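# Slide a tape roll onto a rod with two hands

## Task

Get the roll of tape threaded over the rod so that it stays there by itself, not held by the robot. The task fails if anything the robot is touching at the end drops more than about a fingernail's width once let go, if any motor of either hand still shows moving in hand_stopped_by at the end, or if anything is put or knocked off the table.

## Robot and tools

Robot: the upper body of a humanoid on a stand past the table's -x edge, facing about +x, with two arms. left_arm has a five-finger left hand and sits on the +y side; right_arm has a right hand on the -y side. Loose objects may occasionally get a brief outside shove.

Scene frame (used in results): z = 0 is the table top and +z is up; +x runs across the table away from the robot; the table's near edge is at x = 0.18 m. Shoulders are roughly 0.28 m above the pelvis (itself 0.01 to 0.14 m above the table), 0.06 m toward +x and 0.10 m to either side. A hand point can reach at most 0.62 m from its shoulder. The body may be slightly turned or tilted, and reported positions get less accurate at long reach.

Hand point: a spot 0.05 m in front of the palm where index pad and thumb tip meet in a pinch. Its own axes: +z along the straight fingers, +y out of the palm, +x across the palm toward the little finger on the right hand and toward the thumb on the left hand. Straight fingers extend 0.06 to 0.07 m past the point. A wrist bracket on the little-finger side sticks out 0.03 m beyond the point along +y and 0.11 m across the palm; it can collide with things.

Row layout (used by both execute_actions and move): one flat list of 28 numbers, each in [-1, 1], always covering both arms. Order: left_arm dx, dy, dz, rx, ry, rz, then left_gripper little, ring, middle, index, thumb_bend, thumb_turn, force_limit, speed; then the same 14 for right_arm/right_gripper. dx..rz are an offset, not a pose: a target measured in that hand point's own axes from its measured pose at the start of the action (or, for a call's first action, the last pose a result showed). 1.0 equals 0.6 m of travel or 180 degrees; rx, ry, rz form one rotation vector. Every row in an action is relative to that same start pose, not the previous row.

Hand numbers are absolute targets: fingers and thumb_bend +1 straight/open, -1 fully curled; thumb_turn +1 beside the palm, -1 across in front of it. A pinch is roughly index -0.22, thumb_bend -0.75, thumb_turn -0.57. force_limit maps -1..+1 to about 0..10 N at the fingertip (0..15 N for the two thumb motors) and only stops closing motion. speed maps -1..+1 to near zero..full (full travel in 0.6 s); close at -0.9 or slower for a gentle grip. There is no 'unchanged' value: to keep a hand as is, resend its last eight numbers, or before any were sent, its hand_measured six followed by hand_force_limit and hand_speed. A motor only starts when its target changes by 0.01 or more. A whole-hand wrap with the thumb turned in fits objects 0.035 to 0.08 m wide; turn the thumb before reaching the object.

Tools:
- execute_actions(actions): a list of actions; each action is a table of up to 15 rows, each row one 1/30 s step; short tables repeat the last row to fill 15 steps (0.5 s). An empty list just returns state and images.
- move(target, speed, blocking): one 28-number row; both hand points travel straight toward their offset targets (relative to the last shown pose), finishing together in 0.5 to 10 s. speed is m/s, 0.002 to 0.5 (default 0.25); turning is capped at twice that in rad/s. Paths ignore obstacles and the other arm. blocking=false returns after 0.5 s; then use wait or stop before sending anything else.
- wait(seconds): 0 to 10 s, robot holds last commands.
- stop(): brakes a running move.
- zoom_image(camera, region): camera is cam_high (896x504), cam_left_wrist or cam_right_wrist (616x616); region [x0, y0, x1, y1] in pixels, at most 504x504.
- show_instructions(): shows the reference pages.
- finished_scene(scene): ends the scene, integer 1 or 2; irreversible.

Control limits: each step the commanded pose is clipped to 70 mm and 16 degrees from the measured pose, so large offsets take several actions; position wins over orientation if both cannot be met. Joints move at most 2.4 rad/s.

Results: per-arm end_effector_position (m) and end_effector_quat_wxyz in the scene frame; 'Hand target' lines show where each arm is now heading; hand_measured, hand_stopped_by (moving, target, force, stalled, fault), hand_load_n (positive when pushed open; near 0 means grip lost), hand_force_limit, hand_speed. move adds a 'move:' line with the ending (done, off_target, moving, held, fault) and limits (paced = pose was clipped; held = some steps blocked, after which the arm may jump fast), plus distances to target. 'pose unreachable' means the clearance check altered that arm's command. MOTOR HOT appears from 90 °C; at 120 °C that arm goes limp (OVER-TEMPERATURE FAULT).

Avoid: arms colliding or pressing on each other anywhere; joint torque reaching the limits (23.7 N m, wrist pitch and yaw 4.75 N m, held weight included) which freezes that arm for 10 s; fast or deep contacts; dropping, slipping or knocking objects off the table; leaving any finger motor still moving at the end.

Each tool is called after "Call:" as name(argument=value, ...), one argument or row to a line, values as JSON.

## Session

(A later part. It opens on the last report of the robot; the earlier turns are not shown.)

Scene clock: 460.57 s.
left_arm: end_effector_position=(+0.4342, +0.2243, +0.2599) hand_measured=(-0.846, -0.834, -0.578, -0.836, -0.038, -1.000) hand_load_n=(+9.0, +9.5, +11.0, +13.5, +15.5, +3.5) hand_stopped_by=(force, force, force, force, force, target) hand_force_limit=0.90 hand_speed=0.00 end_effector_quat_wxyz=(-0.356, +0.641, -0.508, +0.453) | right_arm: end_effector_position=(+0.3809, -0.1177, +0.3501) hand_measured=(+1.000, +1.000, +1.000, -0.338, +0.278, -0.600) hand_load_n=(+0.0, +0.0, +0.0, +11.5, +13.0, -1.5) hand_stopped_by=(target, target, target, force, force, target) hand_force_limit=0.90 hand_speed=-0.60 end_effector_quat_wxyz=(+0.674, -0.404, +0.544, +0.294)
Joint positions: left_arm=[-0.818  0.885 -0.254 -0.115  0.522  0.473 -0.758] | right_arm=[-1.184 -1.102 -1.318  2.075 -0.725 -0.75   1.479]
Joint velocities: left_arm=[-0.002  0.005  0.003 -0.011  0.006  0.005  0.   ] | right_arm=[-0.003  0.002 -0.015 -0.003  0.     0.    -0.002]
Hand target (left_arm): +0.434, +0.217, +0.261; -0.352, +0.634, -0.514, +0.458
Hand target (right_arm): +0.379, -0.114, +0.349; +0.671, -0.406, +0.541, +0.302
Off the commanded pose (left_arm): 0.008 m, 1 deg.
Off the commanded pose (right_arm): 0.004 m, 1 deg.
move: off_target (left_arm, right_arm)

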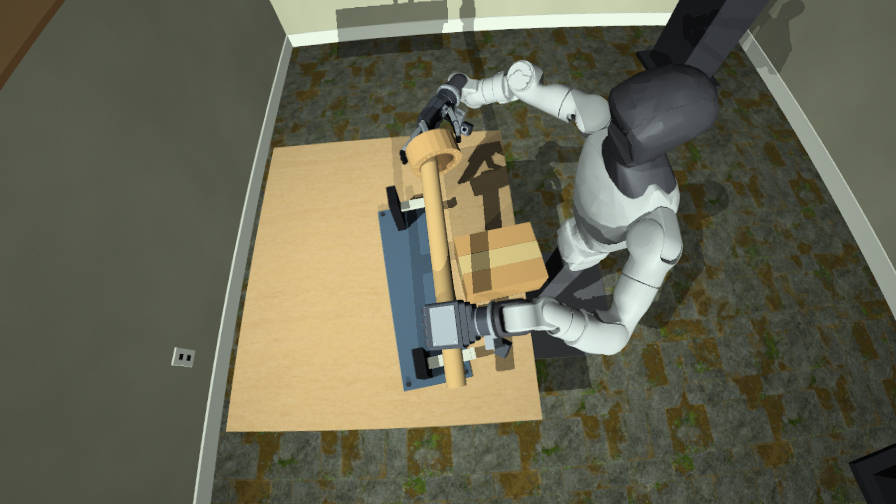

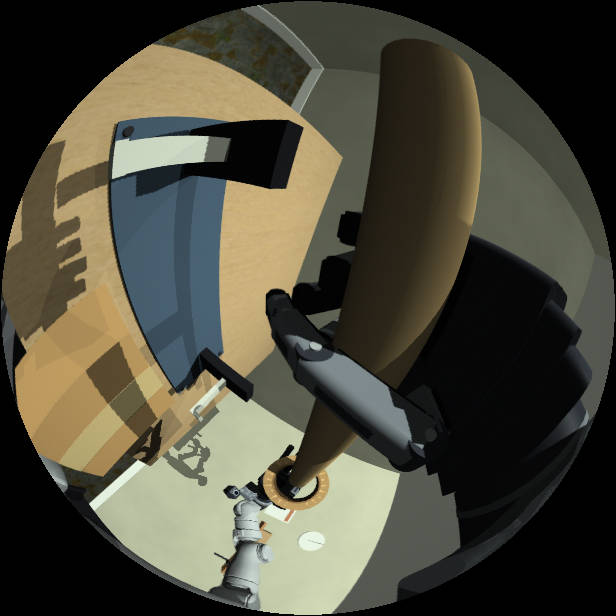

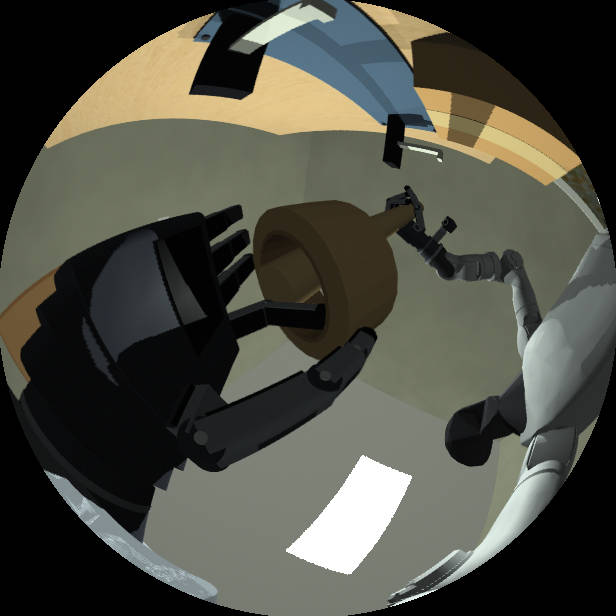

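Call:
move(
  target=[0,0.014,-0.002,0,0,0,-1,-1,-1,-1,-0.9,-1,0.9,0,0,0,0,0,0,0,1,1,1,-0.5,-0.5,-0.6,0.9,-0.6],
  speed=0.02,
)

Call:
move(
  target=[0.03,0,0,0,0,0,-1,-1,-1,-1,-0.9,-1,0.9,0,0,0,0,0,0,0,1,1,1,-0.5,-0.5,-0.6,0.9,-0.6],
  speed=0.02,
)

Call:
zoom_image(
  camera="cam_right_wrist",
  region=[220,200,400,370],
)

Scene clock: 468.00 s.
left_arm: end_effector_position=(+0.4301, +0.2237, +0.2520) hand_measured=(-0.846, -0.834, -0.578, -0.836, -0.038, -1.000) hand_load_n=(+9.0, +9.5, +11.0, +13.5, +15.5, +3.5) hand_stopped_by=(force, force, force, force, force, target) hand_force_limit=0.90 hand_speed=0.00 end_effector_quat_wxyz=(-0.354, +0.643, -0.507, +0.452) | right_arm: end_effector_position=(+0.3812, -0.1180, +0.3502) hand_measured=(+1.000, +1.000, +1.000, -0.338, +0.278, -0.600) hand_load_n=(+0.0, +0.0, +0.0, +11.5, +13.5, -1.0) hand_stopped_by=(target, target, target, force, force, target) hand_force_limit=0.90 hand_speed=-0.60 end_effector_quat_wxyz=(+0.675, -0.403, +0.544, +0.294)
Joint positions: left_arm=[-0.78   0.885 -0.254 -0.142  0.522  0.485 -0.74 ] | right_arm=[-1.184 -1.102 -1.318  2.075 -0.725 -0.75   1.478]
Joint velocities: left_arm=[-0.005  0.     0.003  0.002 -0.003  0.001  0.001] | right_arm=[-0.009  0.012  0.    -0.018 -0.008  0.     0.   ]
Hand target (left_arm): +0.430, +0.223, +0.253; -0.356, +0.641, -0.508, +0.453
Hand target (right_arm): +0.381, -0.118, +0.350; +0.674, -0.404, +0.544, +0.294
Off the commanded pose (left_arm): 0.001 m, 0 deg.
Off the commanded pose (right_arm): 0.000 m, 0 deg.
move: done

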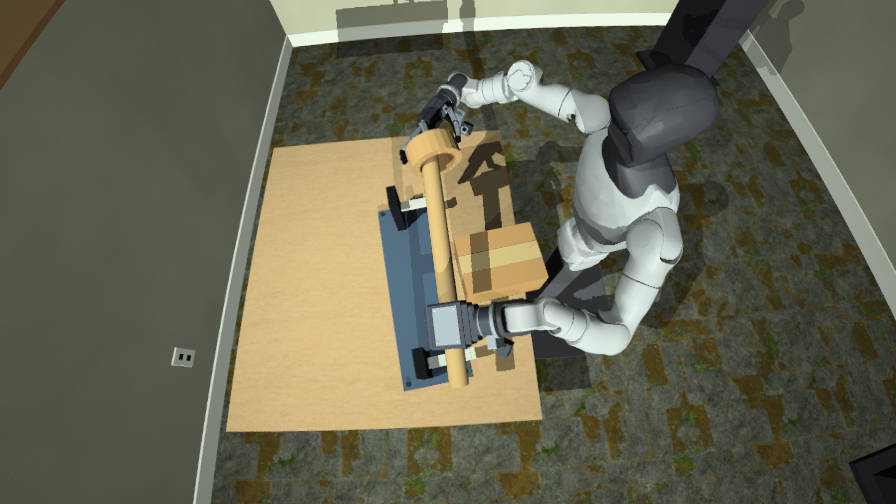

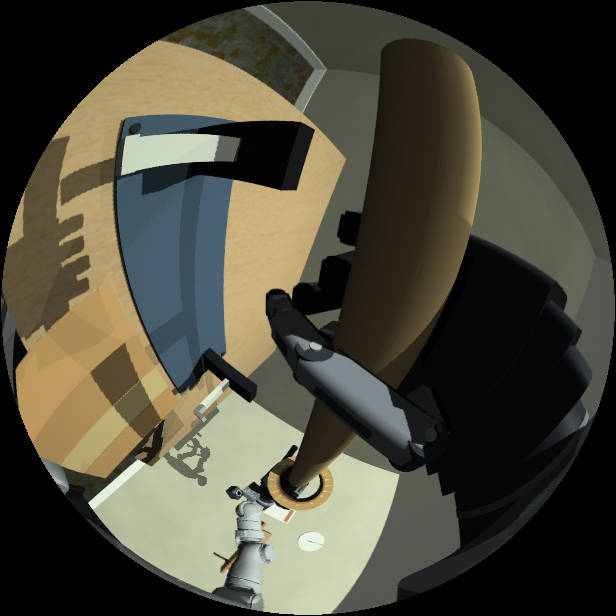

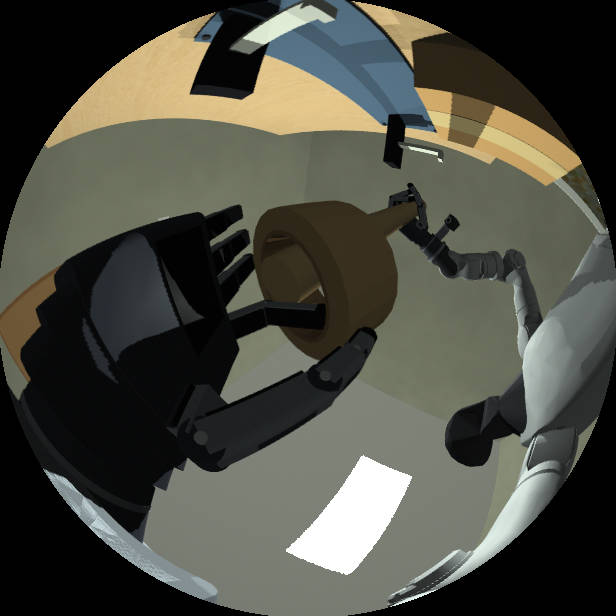

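Scene clock: 469.20 s.
left_arm: end_effector_position=(+0.4296, +0.2127, +0.2494) hand_measured=(-0.846, -0.834, -0.578, -0.836, -0.038, -1.000) hand_load_n=(+8.5, +9.5, +11.0, +13.5, +15.5, +3.5) hand_stopped_by=(force, force, force, force, force, target) hand_force_limit=0.90 hand_speed=0.00 end_effector_quat_wxyz=(-0.355, +0.651, -0.505, +0.442) | right_arm: end_effector_position=(+0.3833, -0.1215, +0.3523) hand_measured=(+1.000, +1.000, +1.000, -0.338, +0.278, -0.600) hand_load_n=(+0.0, +0.0, +0.5, +14.0, +12.5, -2.0) hand_stopped_by=(target, target, target, force, force, target) hand_force_limit=0.90 hand_speed=-0.60 end_effector_quat_wxyz=(+0.679, -0.400, +0.546, +0.286)
Joint positions: left_arm=[-0.807  0.86  -0.311 -0.191  0.564  0.588 -0.767] | right_arm=[-1.184 -1.111 -1.318  2.071 -0.72  -0.75   1.471]
Joint velocities: left_arm=[0.    0.    0.006 0.003 0.005 0.    0.   ] | right_arm=[-0.009 -0.003 -0.014 -0.009 -0.005  0.     0.002]
Hand target (left_arm): +0.431, +0.206, +0.255; -0.353, +0.644, -0.507, +0.452
Hand target (right_arm): +0.381, -0.118, +0.350; +0.675, -0.403, +0.544, +0.294
Off the commanded pose (left_arm): 0.009 m, 1 deg.
Off the commanded pose (right_arm): 0.005 m, 1 deg.
move: off_target (left_arm, right_arm)

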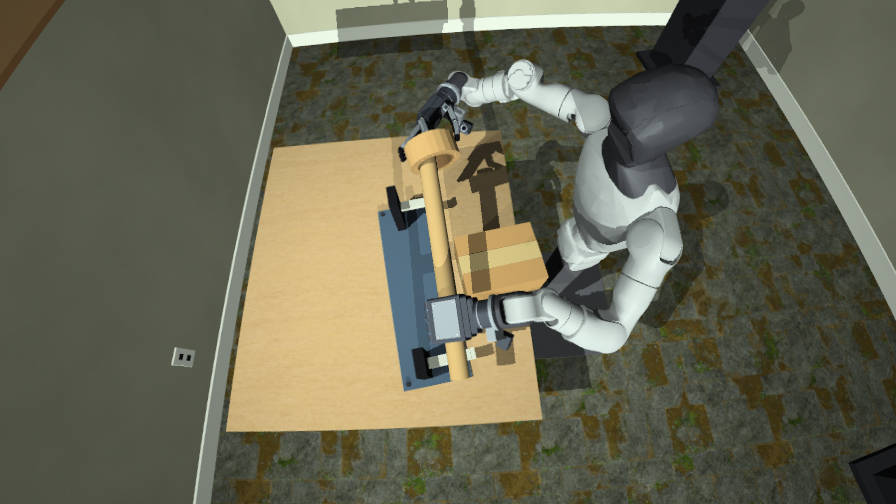

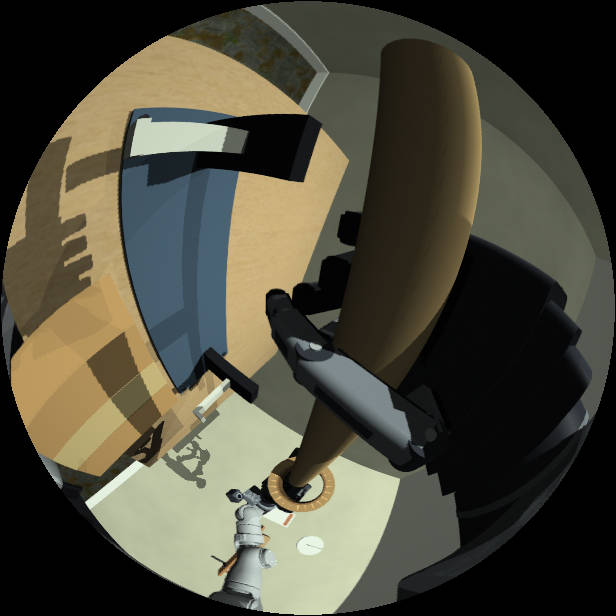

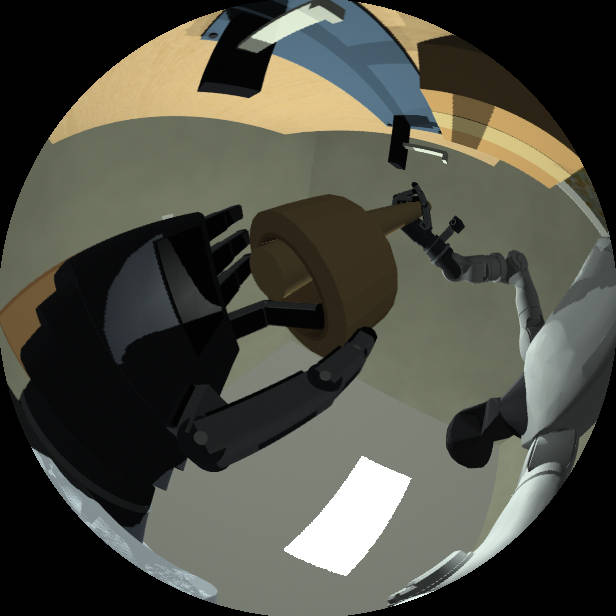

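Region (220, 200, 400, 370) of cam_right_wrist's 616x616 image, scaled by 2.800, with more detail than that image has.

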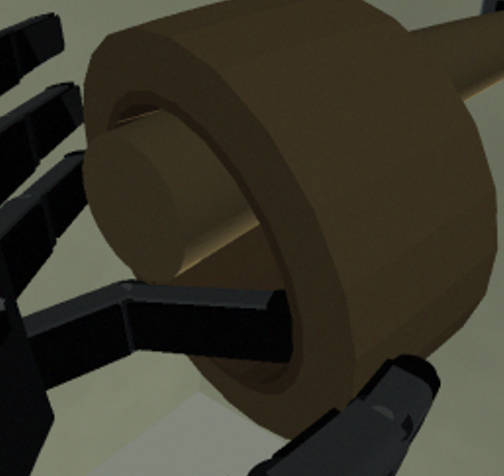

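Through. Releasing and letting the ring settle onto the rod.

Call:
move(
  target=[0,-0.005,0,0,0,0,-1,-1,-1,-1,-0.9,-1,0.9,0,0.025,0,0,0,0,0,1,1,1,-0.1,0.8,-0.6,0.9,-0.7],
  speed=0.02,
)

Call:
move(
  target=[0,-0.005,0,0,0,0,-1,-1,-1,-1,-0.9,-1,0.9,0,0.015,-0.03,-0.03,0,0,0,1,1,1,-0.1,0.8,-0.6,0.9,-0.7],
  speed=0.02,
)

Scene clock: 475.87 s.
left_arm: end_effector_position=(+0.4270, +0.2158, +0.2414) hand_measured=(-0.846, -0.834, -0.578, -0.836, -0.038, -1.000) hand_load_n=(+7.5, +9.0, +11.5, +15.0, +15.5, +4.0) hand_stopped_by=(force, force, force, force, force, target) hand_force_limit=0.90 hand_speed=0.00 end_effector_quat_wxyz=(-0.353, +0.655, -0.512, +0.429) | right_arm: end_effector_position=(+0.3862, -0.1224, +0.3378) hand_measured=(+1.000, +1.000, +1.000, -0.100, +0.800, -0.600) hand_load_n=(+0.0, +0.0, +0.0, +0.0, +0.0, +0.0) hand_stopped_by=(target, target, target, target, target, target) hand_force_limit=0.90 hand_speed=-0.70 end_effector_quat_wxyz=(+0.679, -0.401, +0.545, +0.284)
Joint positions: left_arm=[-0.802  0.864 -0.319 -0.179  0.576  0.581 -0.785] | right_arm=[-1.135 -1.024 -1.321  1.943 -0.661 -0.743  1.524]
Joint velocities: left_arm=[-0.003 -0.006 -0.015  0.012  0.009  0.     0.   ] | right_arm=[ 0.003  0.006 -0.008  0.009  0.011  0.     0.   ]
Hand target (left_arm): +0.431, +0.213, +0.252; -0.355, +0.651, -0.505, +0.442
Hand target (right_arm): +0.386, -0.123, +0.337; +0.679, -0.399, +0.546, +0.285
Off the commanded pose (left_arm): 0.012 m, 2 deg.
Off the commanded pose (right_arm): 0.001 m, 0 deg.
joint sent to its limit (right arm) — the command would take joint 3 (shoulder yaw) past its lower limit, so that joint was sent only as far as its limit.
move: off_target (left_arm)

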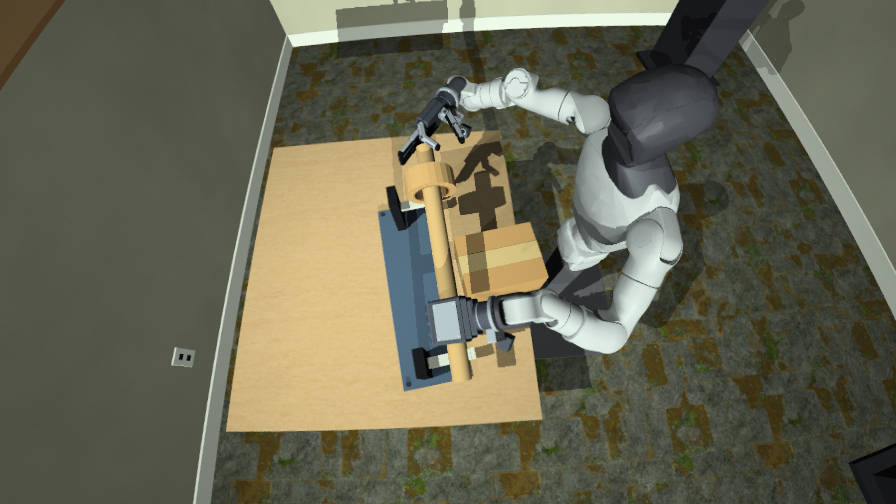

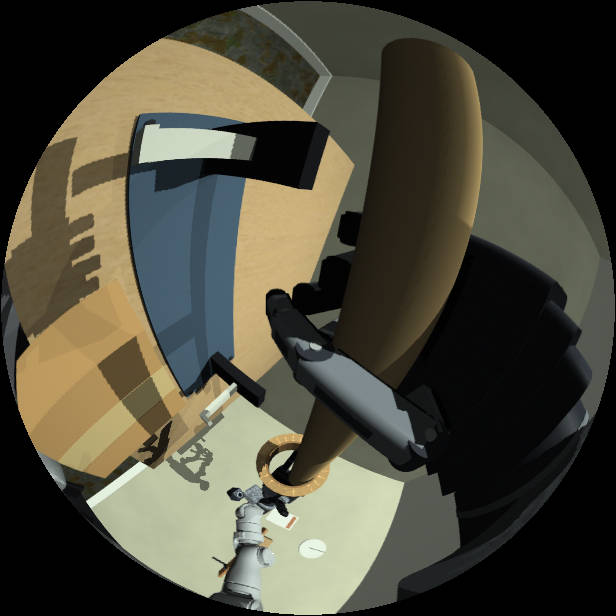

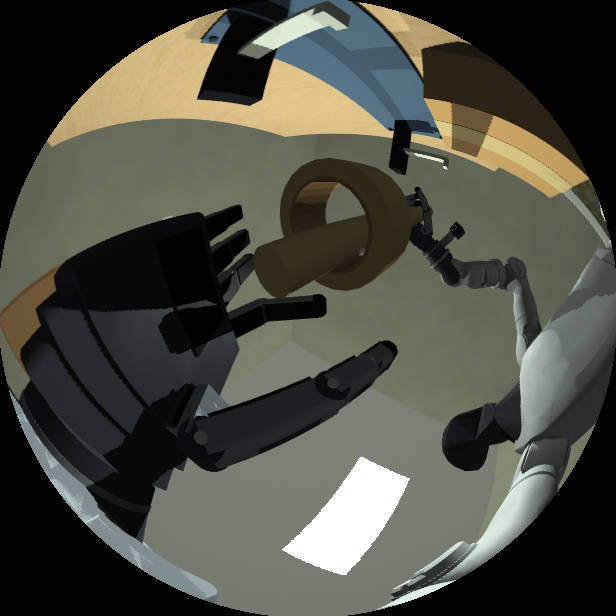

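Scene clock: 477.43 s.
left_arm: end_effector_position=(+0.4246, +0.2173, +0.2344) hand_measured=(-0.846, -0.834, -0.578, -0.836, -0.038, -1.000) hand_load_n=(+7.5, +9.0, +11.5, +14.5, +15.5, +4.0) hand_stopped_by=(force, force, force, force, force, target) hand_force_limit=0.90 hand_speed=0.00 end_effector_quat_wxyz=(-0.349, +0.659, -0.519, +0.418) | right_arm: end_effector_position=(+0.3927, -0.1476, +0.3308) hand_measured=(+1.000, +1.000, +1.000, -0.100, +0.800, -0.600) hand_load_n=(+0.0, +0.0, +0.0, +0.0, +0.0, +0.0) hand_stopped_by=(target, target, target, target, target, target) hand_force_limit=0.90 hand_speed=-0.70 end_effector_quat_wxyz=(+0.680, -0.389, +0.563, +0.264)
Joint positions: left_arm=[-0.8    0.865 -0.328 -0.169  0.582  0.574 -0.799] | right_arm=[-1.064 -0.924 -1.321  1.622 -0.545 -0.589  1.64 ]
Joint velocities: left_arm=[ 0.    -0.011 -0.002 -0.008  0.003  0.    -0.001] | right_arm=[-0.012  0.012  0.003  0.008  0.002  0.001  0.   ]
Hand target (left_arm): +0.428, +0.216, +0.244; -0.353, +0.655, -0.512, +0.429
Hand target (right_arm): +0.392, -0.148, +0.331; +0.680, -0.387, +0.563, +0.266
Off the commanded pose (left_arm): 0.010 m, 2 deg.
Off the commanded pose (right_arm): 0.002 m, 3 deg.
joint sent to its limit (right arm) — the command would take joint 3 (shoulder yaw) past its lower limit and joint 7 (wrist yaw) past its upper limit, so those joints were sent only as far as their limits.
move: off_target (left_arm, right_arm)

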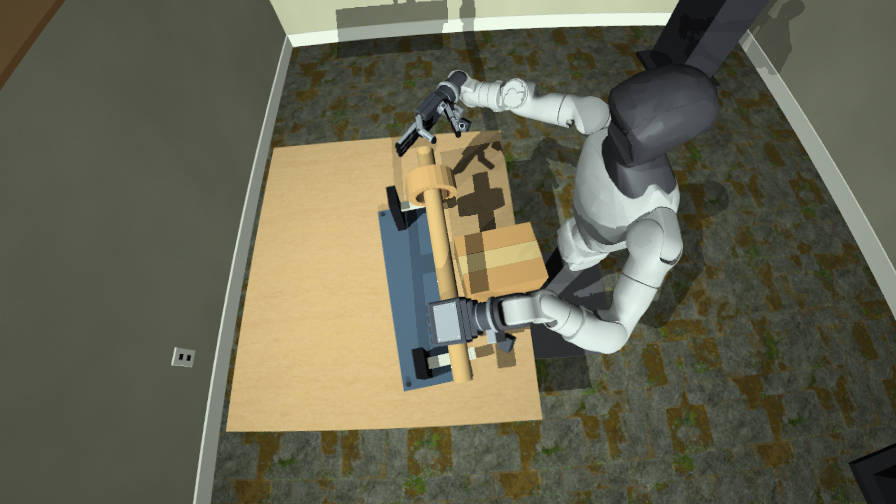

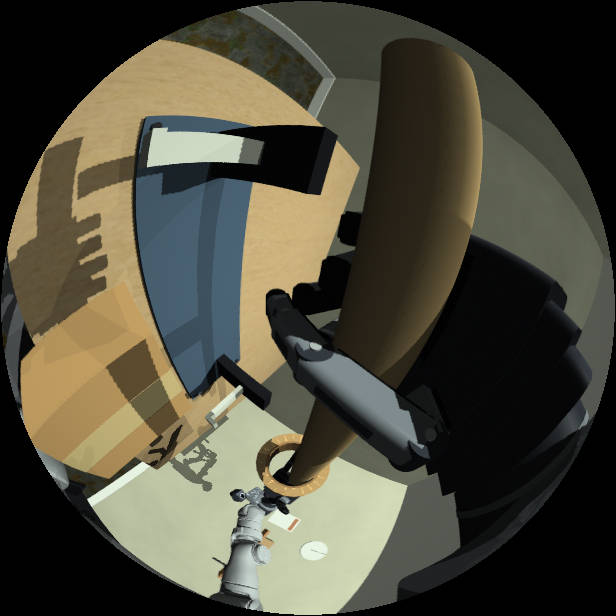

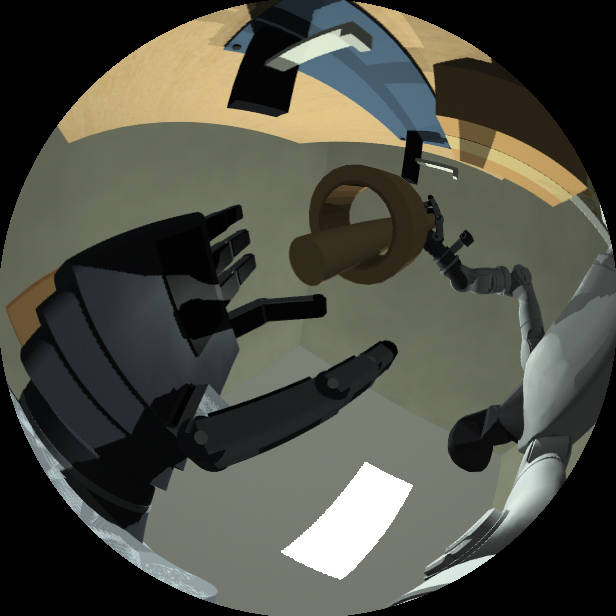

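Tilting the rod up while the right hand retreats.

Call:
move(
  target=[0,-0.07,0,0,0.045,-0.10,-1,-1,-1,-1,-0.9,-1,0.9,0,0.03,-0.12,-0.2,0,0,0,1,1,1,-0.1,0.8,-0.6,0.9,-0.7],
  speed=0.06,
)

Scene clock: 482.83 s.
left_arm: end_effector_position=(+0.4397, +0.2289, +0.2612) hand_measured=(-0.846, -0.834, -0.578, -0.836, -0.038, -1.000) hand_load_n=(+7.5, +8.5, +11.0, +14.0, +15.5, +3.5) hand_stopped_by=(force, force, force, force, force, target) hand_force_limit=0.90 hand_speed=0.00 end_effector_quat_wxyz=(-0.241, +0.711, -0.434, +0.499) | right_arm: end_effector_position=(+0.3833, -0.2861, +0.3233) hand_measured=(+1.000, +1.000, +1.000, -0.100, +0.800, -0.600) hand_load_n=(+0.0, +0.0, +0.0, +0.0, +0.0, +0.0) hand_stopped_by=(target, target, target, target, target, target) hand_force_limit=0.90 hand_speed=-0.70 end_effector_quat_wxyz=(+0.680, -0.236, +0.686, +0.107)
Joint positions: left_arm=[-0.843  0.792 -0.072  0.103  0.373  0.399 -0.832] | right_arm=[-0.688 -1.089 -1.321  1.373 -0.298 -0.351  1.532]
Joint velocities: left_arm=[-0.005 -0.026 -0.006 -0.005  0.002 -0.001 -0.006] | right_arm=[ 0.002  0.     0.002  0.011  0.009  0.    -0.001]
Hand target (left_arm): +0.442, +0.227, +0.271; -0.242, +0.704, -0.431, +0.510
Hand target (right_arm): +0.383, -0.287, +0.324; +0.681, -0.234, +0.686, +0.106
Off the commanded pose (left_arm): 0.011 m, 2 deg.
Off the commanded pose (right_arm): 0.004 m, 29 deg; orientation clipped at the last step of the last action.
joint sent to its limit (right arm) — the command would take joint 3 (shoulder yaw) past its lower limit, so that joint was sent only as far as its limit.
move: off_target (left_arm, right_arm); limits=paced

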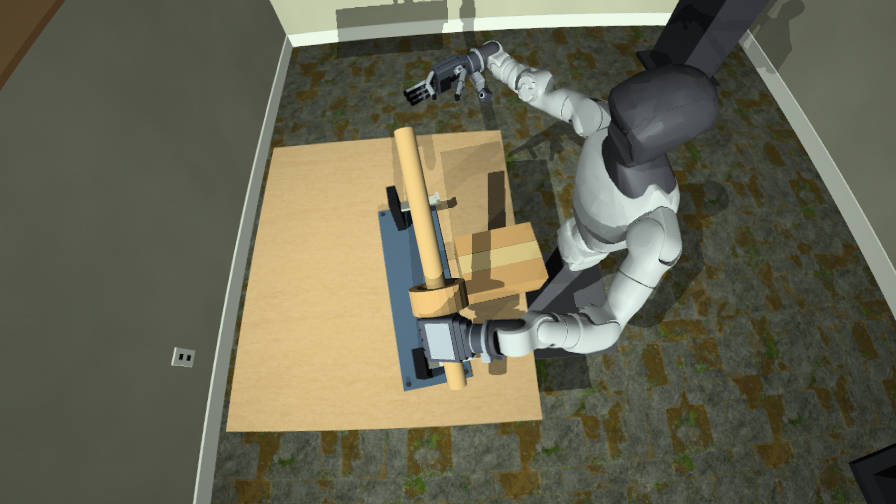

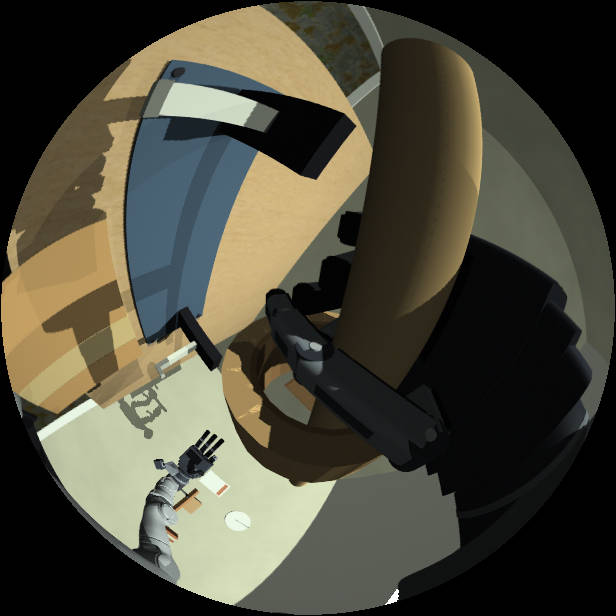

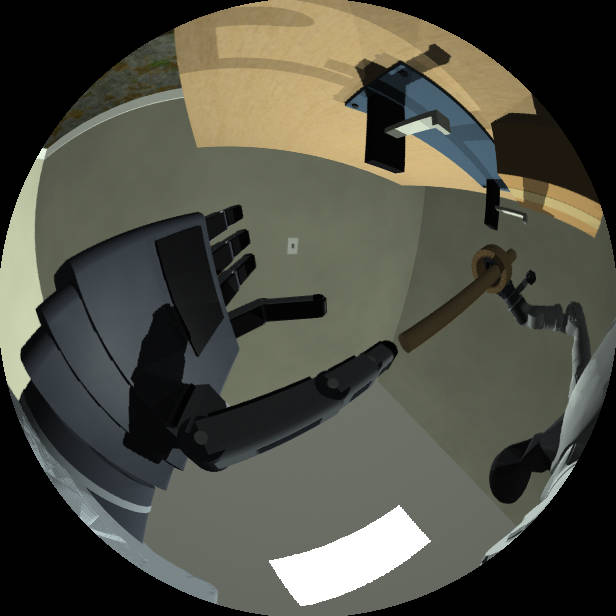

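Call:
move(
  target=[0.01,0.065,0.02,0.025,-0.076,0.112,-1,-1,-1,-1,-0.9,-1,0.9,0,0,0,-0.1,0,0,0,1,1,1,-0.1,0.8,-0.6,0.9,-0.7],
  speed=0.06,
)

Scene clock: 491.27 s.
left_arm: end_effector_position=(+0.4305, +0.2026, +0.2179) hand_measured=(-0.846, -0.834, -0.578, -0.836, -0.038, -1.000) hand_load_n=(+7.5, +8.5, +11.0, +13.5, +15.5, +3.5) hand_stopped_by=(force, force, force, force, force, target) hand_force_limit=0.90 hand_speed=0.00 end_effector_quat_wxyz=(-0.391, +0.672, -0.507, +0.372) | right_arm: end_effector_position=(+0.3311, -0.3140, +0.3280) hand_measured=(+1.000, +1.000, +1.000, -0.100, +0.800, -0.600) hand_load_n=(+0.0, +0.0, +0.0, +0.0, +0.0, +0.0) hand_stopped_by=(target, target, target, target, target, target) hand_force_limit=0.90 hand_speed=-0.70 end_effector_quat_wxyz=(+0.680, -0.227, +0.691, +0.095)
Joint positions: left_arm=[-0.864  0.736 -0.507 -0.196  0.845  0.813 -0.873] | right_arm=[-0.495 -1.306 -1.318  1.71  -0.087 -0.535  1.64 ]
Joint velocities: left_arm=[-0.008  0.015 -0.002  0.002 -0.006  0.008  0.   ] | right_arm=[ 0.009  0.008 -0.003  0.028 -0.021 -0.013  0.   ]
Hand target (left_arm): +0.434, +0.202, +0.228; -0.400, +0.666, -0.502, +0.381
Hand target (right_arm): +0.330, -0.314, +0.327; +0.678, -0.228, +0.692, +0.095
Off the commanded pose (left_arm): 0.013 m, 2 deg.
Off the commanded pose (right_arm): 0.002 m, 2 deg.
joint sent to its limit (right arm) — the command would take joint 3 (shoulder yaw) past its lower limit and joint 7 (wrist yaw) past its upper limit, so those joints were sent only as far as their limits.
move: off_target (left_arm)

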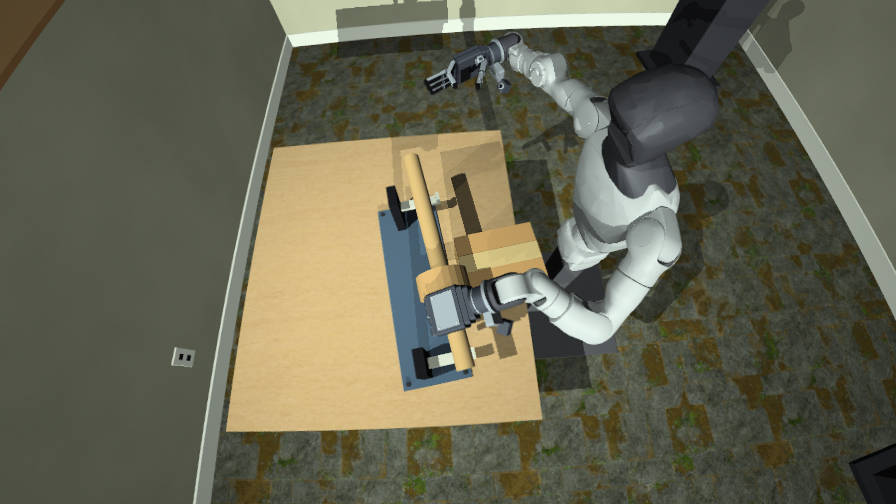

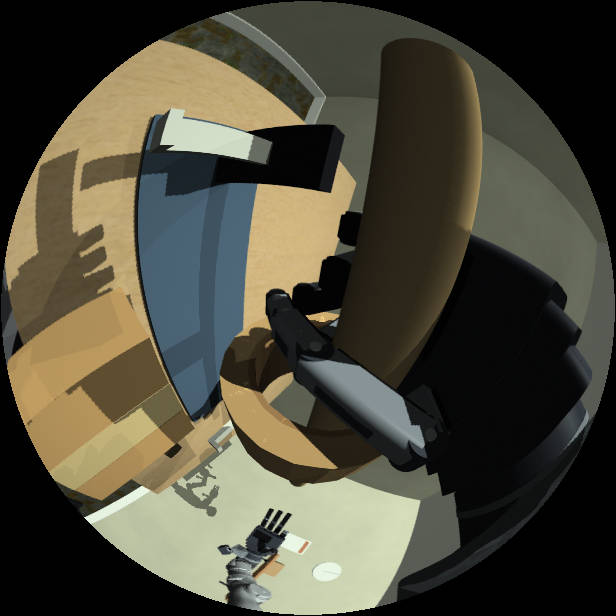

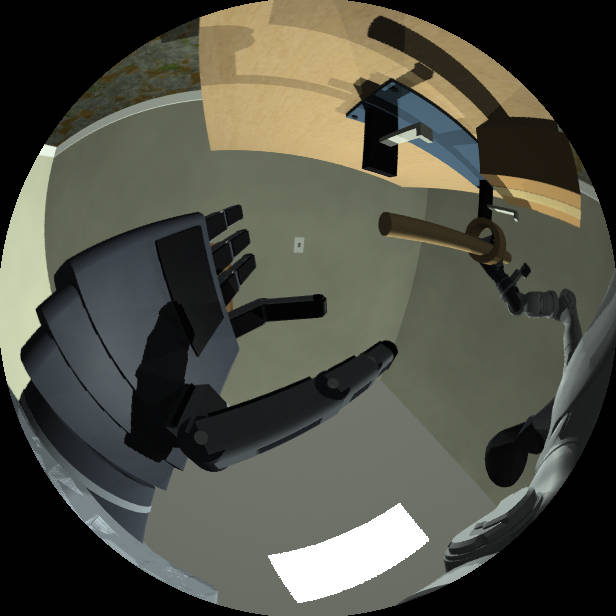

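Call:
move(
  target=[0,0.085,0.047,0.009,-0.008,0.008,-1,-1,-1,-1,-0.9,-1,0.9,0,0,0,0,0,0,0,1,1,1,-0.1,0.8,-0.6,0.9,-0.7],
  speed=0.04,
)

Call:
zoom_image(
  camera="cam_high",
  region=[340,140,570,400],
)

Scene clock: 500.00 s.
left_arm: end_effector_position=(+0.4286, +0.2024, +0.1506) hand_measured=(-0.846, -0.834, -0.578, -0.836, -0.038, -1.000) hand_load_n=(+7.5, +8.5, +11.0, +13.5, +15.5, +3.5) hand_stopped_by=(force, force, force, force, force, target) hand_force_limit=0.90 hand_speed=0.00 end_effector_quat_wxyz=(-0.406, +0.673, -0.508, +0.353) | right_arm: end_effector_position=(+0.3310, -0.3139, +0.3278) hand_measured=(+1.000, +1.000, +1.000, -0.100, +0.800, -0.600) hand_load_n=(+0.0, +0.0, +0.0, +0.0, +0.0, +0.0) hand_stopped_by=(target, target, target, target, target, target) hand_force_limit=0.90 hand_speed=-0.70 end_effector_quat_wxyz=(+0.680, -0.226, +0.691, +0.095)
Joint positions: left_arm=[-0.732  0.641 -0.592 -0.07   0.856  0.794 -0.617] | right_arm=[-0.495 -1.306 -1.318  1.711 -0.087 -0.536  1.64 ]
Joint velocities: left_arm=[ 0.005  0.011 -0.003  0.003  0.008  0.     0.006] | right_arm=[-0.005  0.02   0.     0.005  0.003  0.     0.   ]
Hand target (left_arm): +0.433, +0.202, +0.159; -0.414, +0.666, -0.504, +0.362
Hand target (right_arm): +0.331, -0.314, +0.328; +0.680, -0.227, +0.691, +0.095
Off the commanded pose (left_arm): 0.013 m, 2 deg.
Off the commanded pose (right_arm): 0.000 m, 0 deg.
move: off_target (left_arm)

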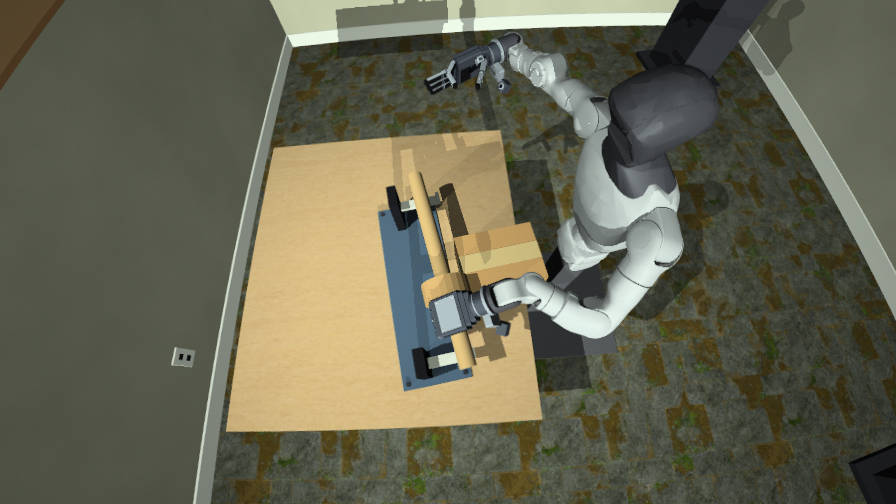

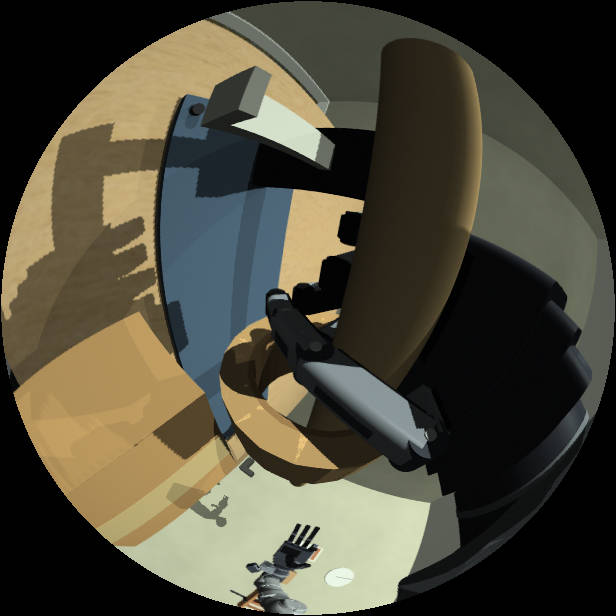

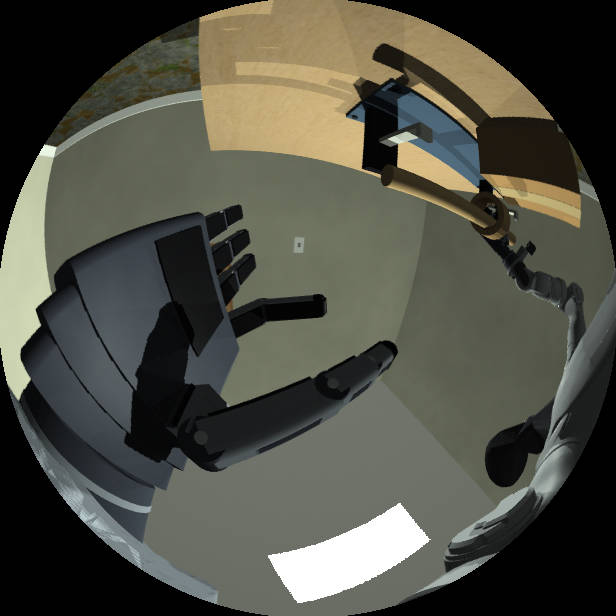

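Region (340, 140, 570, 400) of cam_high's 896x504 image, scaled by 1.938, with more detail than that image has; it fills the left 446 columns of this view, and the rest is white.

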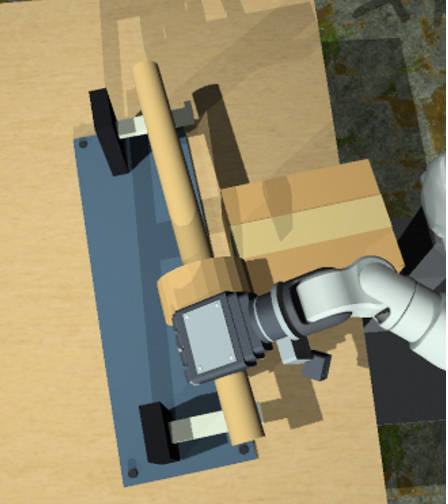

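Call:
move(
  target=[0,0.017,0.036,0,0,0,-1,-1,-1,-1,-0.9,-1,0.9,0,0,0,0,0,0,0,1,1,1,-0.1,0.8,-0.6,0.9,-0.7],
  speed=0.03,
)

Call:
zoom_image(
  camera="cam_high",
  region=[340,140,570,400],
)

Scene clock: 505.43 s.
left_arm: end_effector_position=(+0.4367, +0.2070, +0.1218) hand_measured=(-0.846, -0.834, -0.578, -0.836, -0.038, -1.000) hand_load_n=(+7.5, +8.5, +11.0, +13.5, +15.5, +3.5) hand_stopped_by=(force, force, force, force, force, target) hand_force_limit=0.90 hand_speed=0.00 end_effector_quat_wxyz=(-0.401, +0.678, -0.513, +0.340) | right_arm: end_effector_position=(+0.3310, -0.3139, +0.3278) hand_measured=(+1.000, +1.000, +1.000, -0.100, +0.800, -0.600) hand_load_n=(+0.0, +0.0, +0.0, +0.0, +0.0, +0.0) hand_stopped_by=(target, target, target, target, target, target) hand_force_limit=0.90 hand_speed=-0.70 end_effector_quat_wxyz=(+0.680, -0.226, +0.691, +0.095)
Joint positions: left_arm=[-0.741  0.58  -0.587  0.116  0.824  0.698 -0.517] | right_arm=[-0.495 -1.306 -1.318  1.711 -0.087 -0.536  1.64 ]
Joint velocities: left_arm=[-0.002 -0.008  0.006  0.     0.012 -0.006  0.001] | right_arm=[-0.005  0.002  0.006  0.012 -0.003  0.     0.   ]
Hand target (left_arm): +0.443, +0.205, +0.131; -0.407, +0.673, -0.507, +0.352
Hand target (right_arm): +0.331, -0.314, +0.328; +0.680, -0.226, +0.691, +0.095
Off the commanded pose (left_arm): 0.013 m, 2 deg.
Off the commanded pose (right_arm): 0.000 m, 0 deg.
move: off_target (left_arm)

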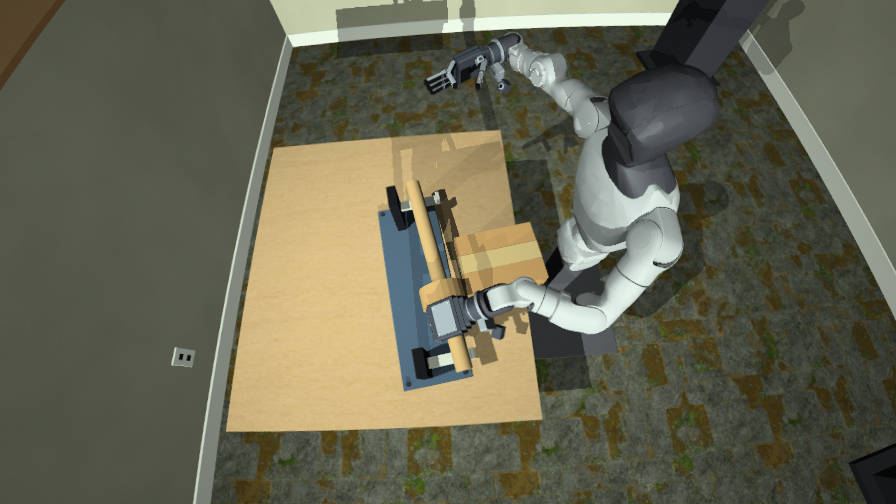

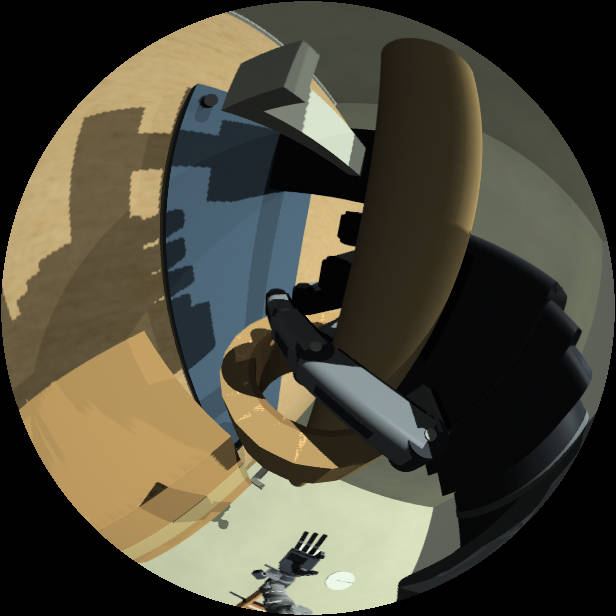

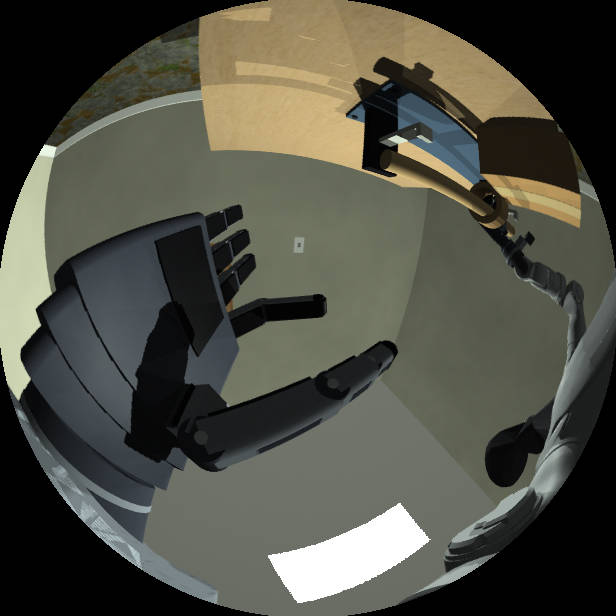

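Region (340, 140, 570, 400) of cam_high's 896x504 image, scaled by 1.938, with more detail than that image has; it fills the left 446 columns of this view, and the rest is white.

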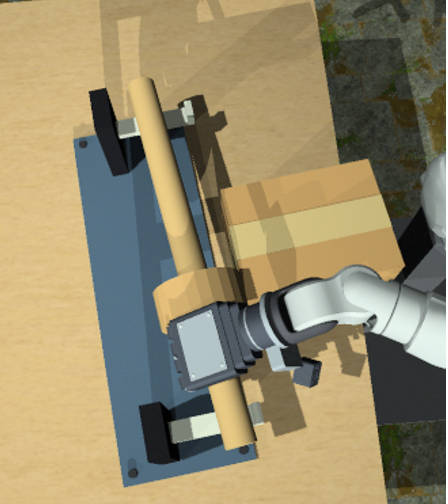

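Call:
move(
  target=[0.015,0.004,0.015,0,0,0,-1,-1,-1,-1,-0.9,-1,0.9,0,0,0,0,0,0,0,1,1,1,-0.1,0.8,-0.6,0.9,-0.7],
  speed=0.015,
)

Call:
zoom_image(
  camera="cam_high",
  region=[340,140,570,400],
)

Scene clock: 509.87 s.
left_arm: end_effector_position=(+0.4389, +0.2012, +0.1063) hand_measured=(-0.846, -0.834, -0.578, -0.836, -0.038, -1.000) hand_load_n=(+7.5, +8.5, +11.0, +14.0, +15.5, +3.5) hand_stopped_by=(force, force, force, force, force, target) hand_force_limit=0.90 hand_speed=0.00 end_effector_quat_wxyz=(-0.393, +0.686, -0.516, +0.330) | right_arm: end_effector_position=(+0.3310, -0.3139, +0.3278) hand_measured=(+1.000, +1.000, +1.000, -0.100, +0.800, -0.600) hand_load_n=(+0.0, +0.0, +0.0, +0.0, +0.0, +0.0) hand_stopped_by=(target, target, target, target, target, target) hand_force_limit=0.90 hand_speed=-0.70 end_effector_quat_wxyz=(+0.680, -0.226, +0.691, +0.095)
Joint positions: left_arm=[-0.761  0.527 -0.602  0.207  0.824  0.687 -0.492] | right_arm=[-0.495 -1.306 -1.318  1.711 -0.087 -0.536  1.64 ]
Joint velocities: left_arm=[-0.017  0.     0.     0.006 -0.005  0.     0.004] | right_arm=[-0.005 -0.012 -0.012  0.008  0.     0.     0.   ]
Hand target (left_arm): +0.445, +0.200, +0.115; -0.401, +0.679, -0.513, +0.340
Hand target (right_arm): +0.331, -0.314, +0.328; +0.680, -0.226, +0.691, +0.095
Off the commanded pose (left_arm): 0.012 m, 2 deg.
Off the commanded pose (right_arm): 0.000 m, 0 deg.
move: off_target (left_arm)

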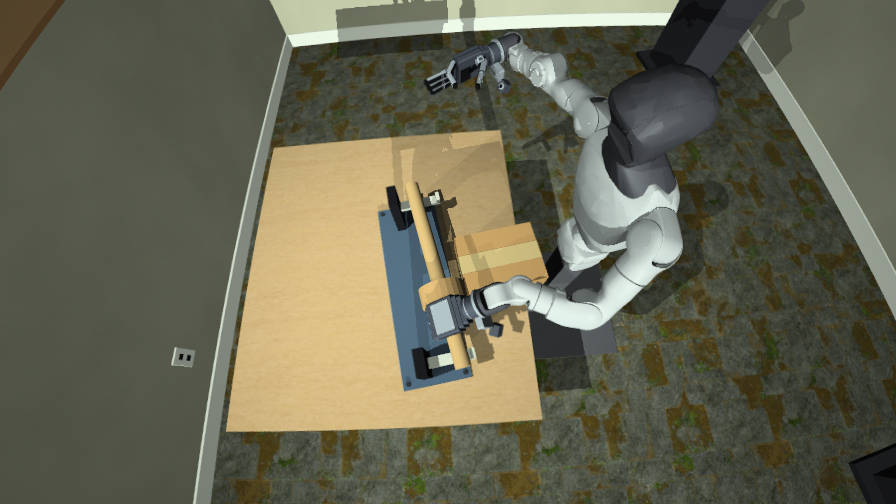

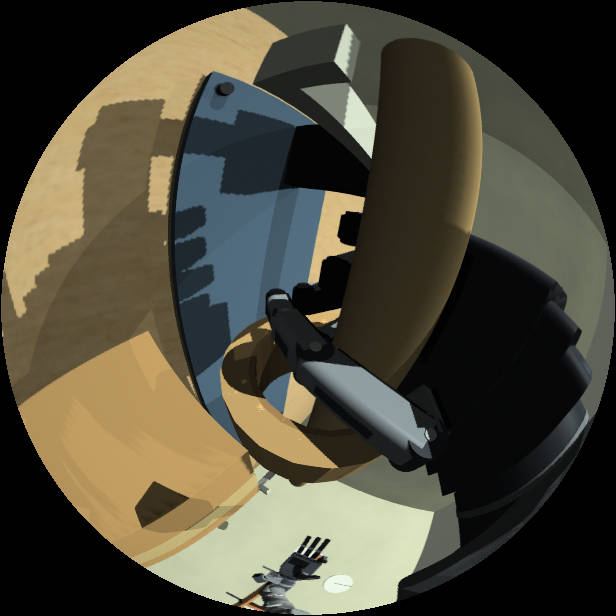

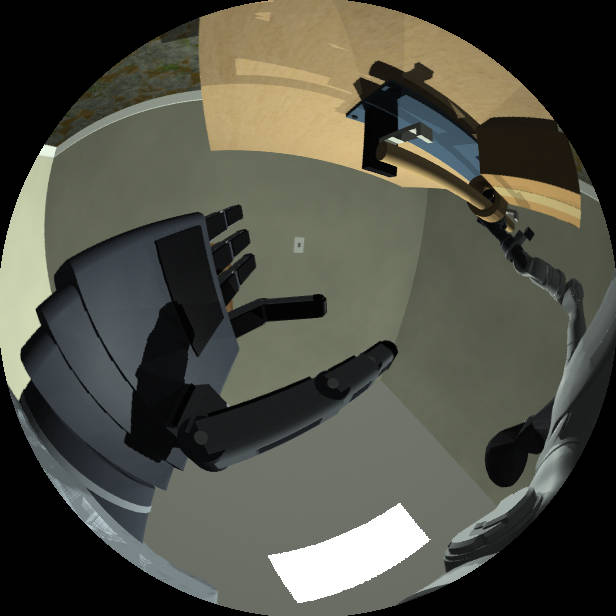

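Region (340, 140, 570, 400) of cam_high's 896x504 image, scaled by 1.938, with more detail than that image has; it fills the left 446 columns of this view, and the rest is white.

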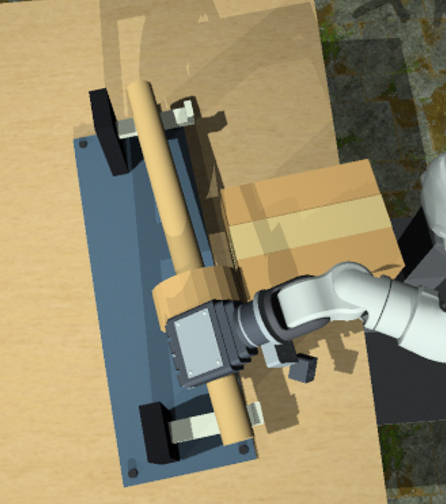

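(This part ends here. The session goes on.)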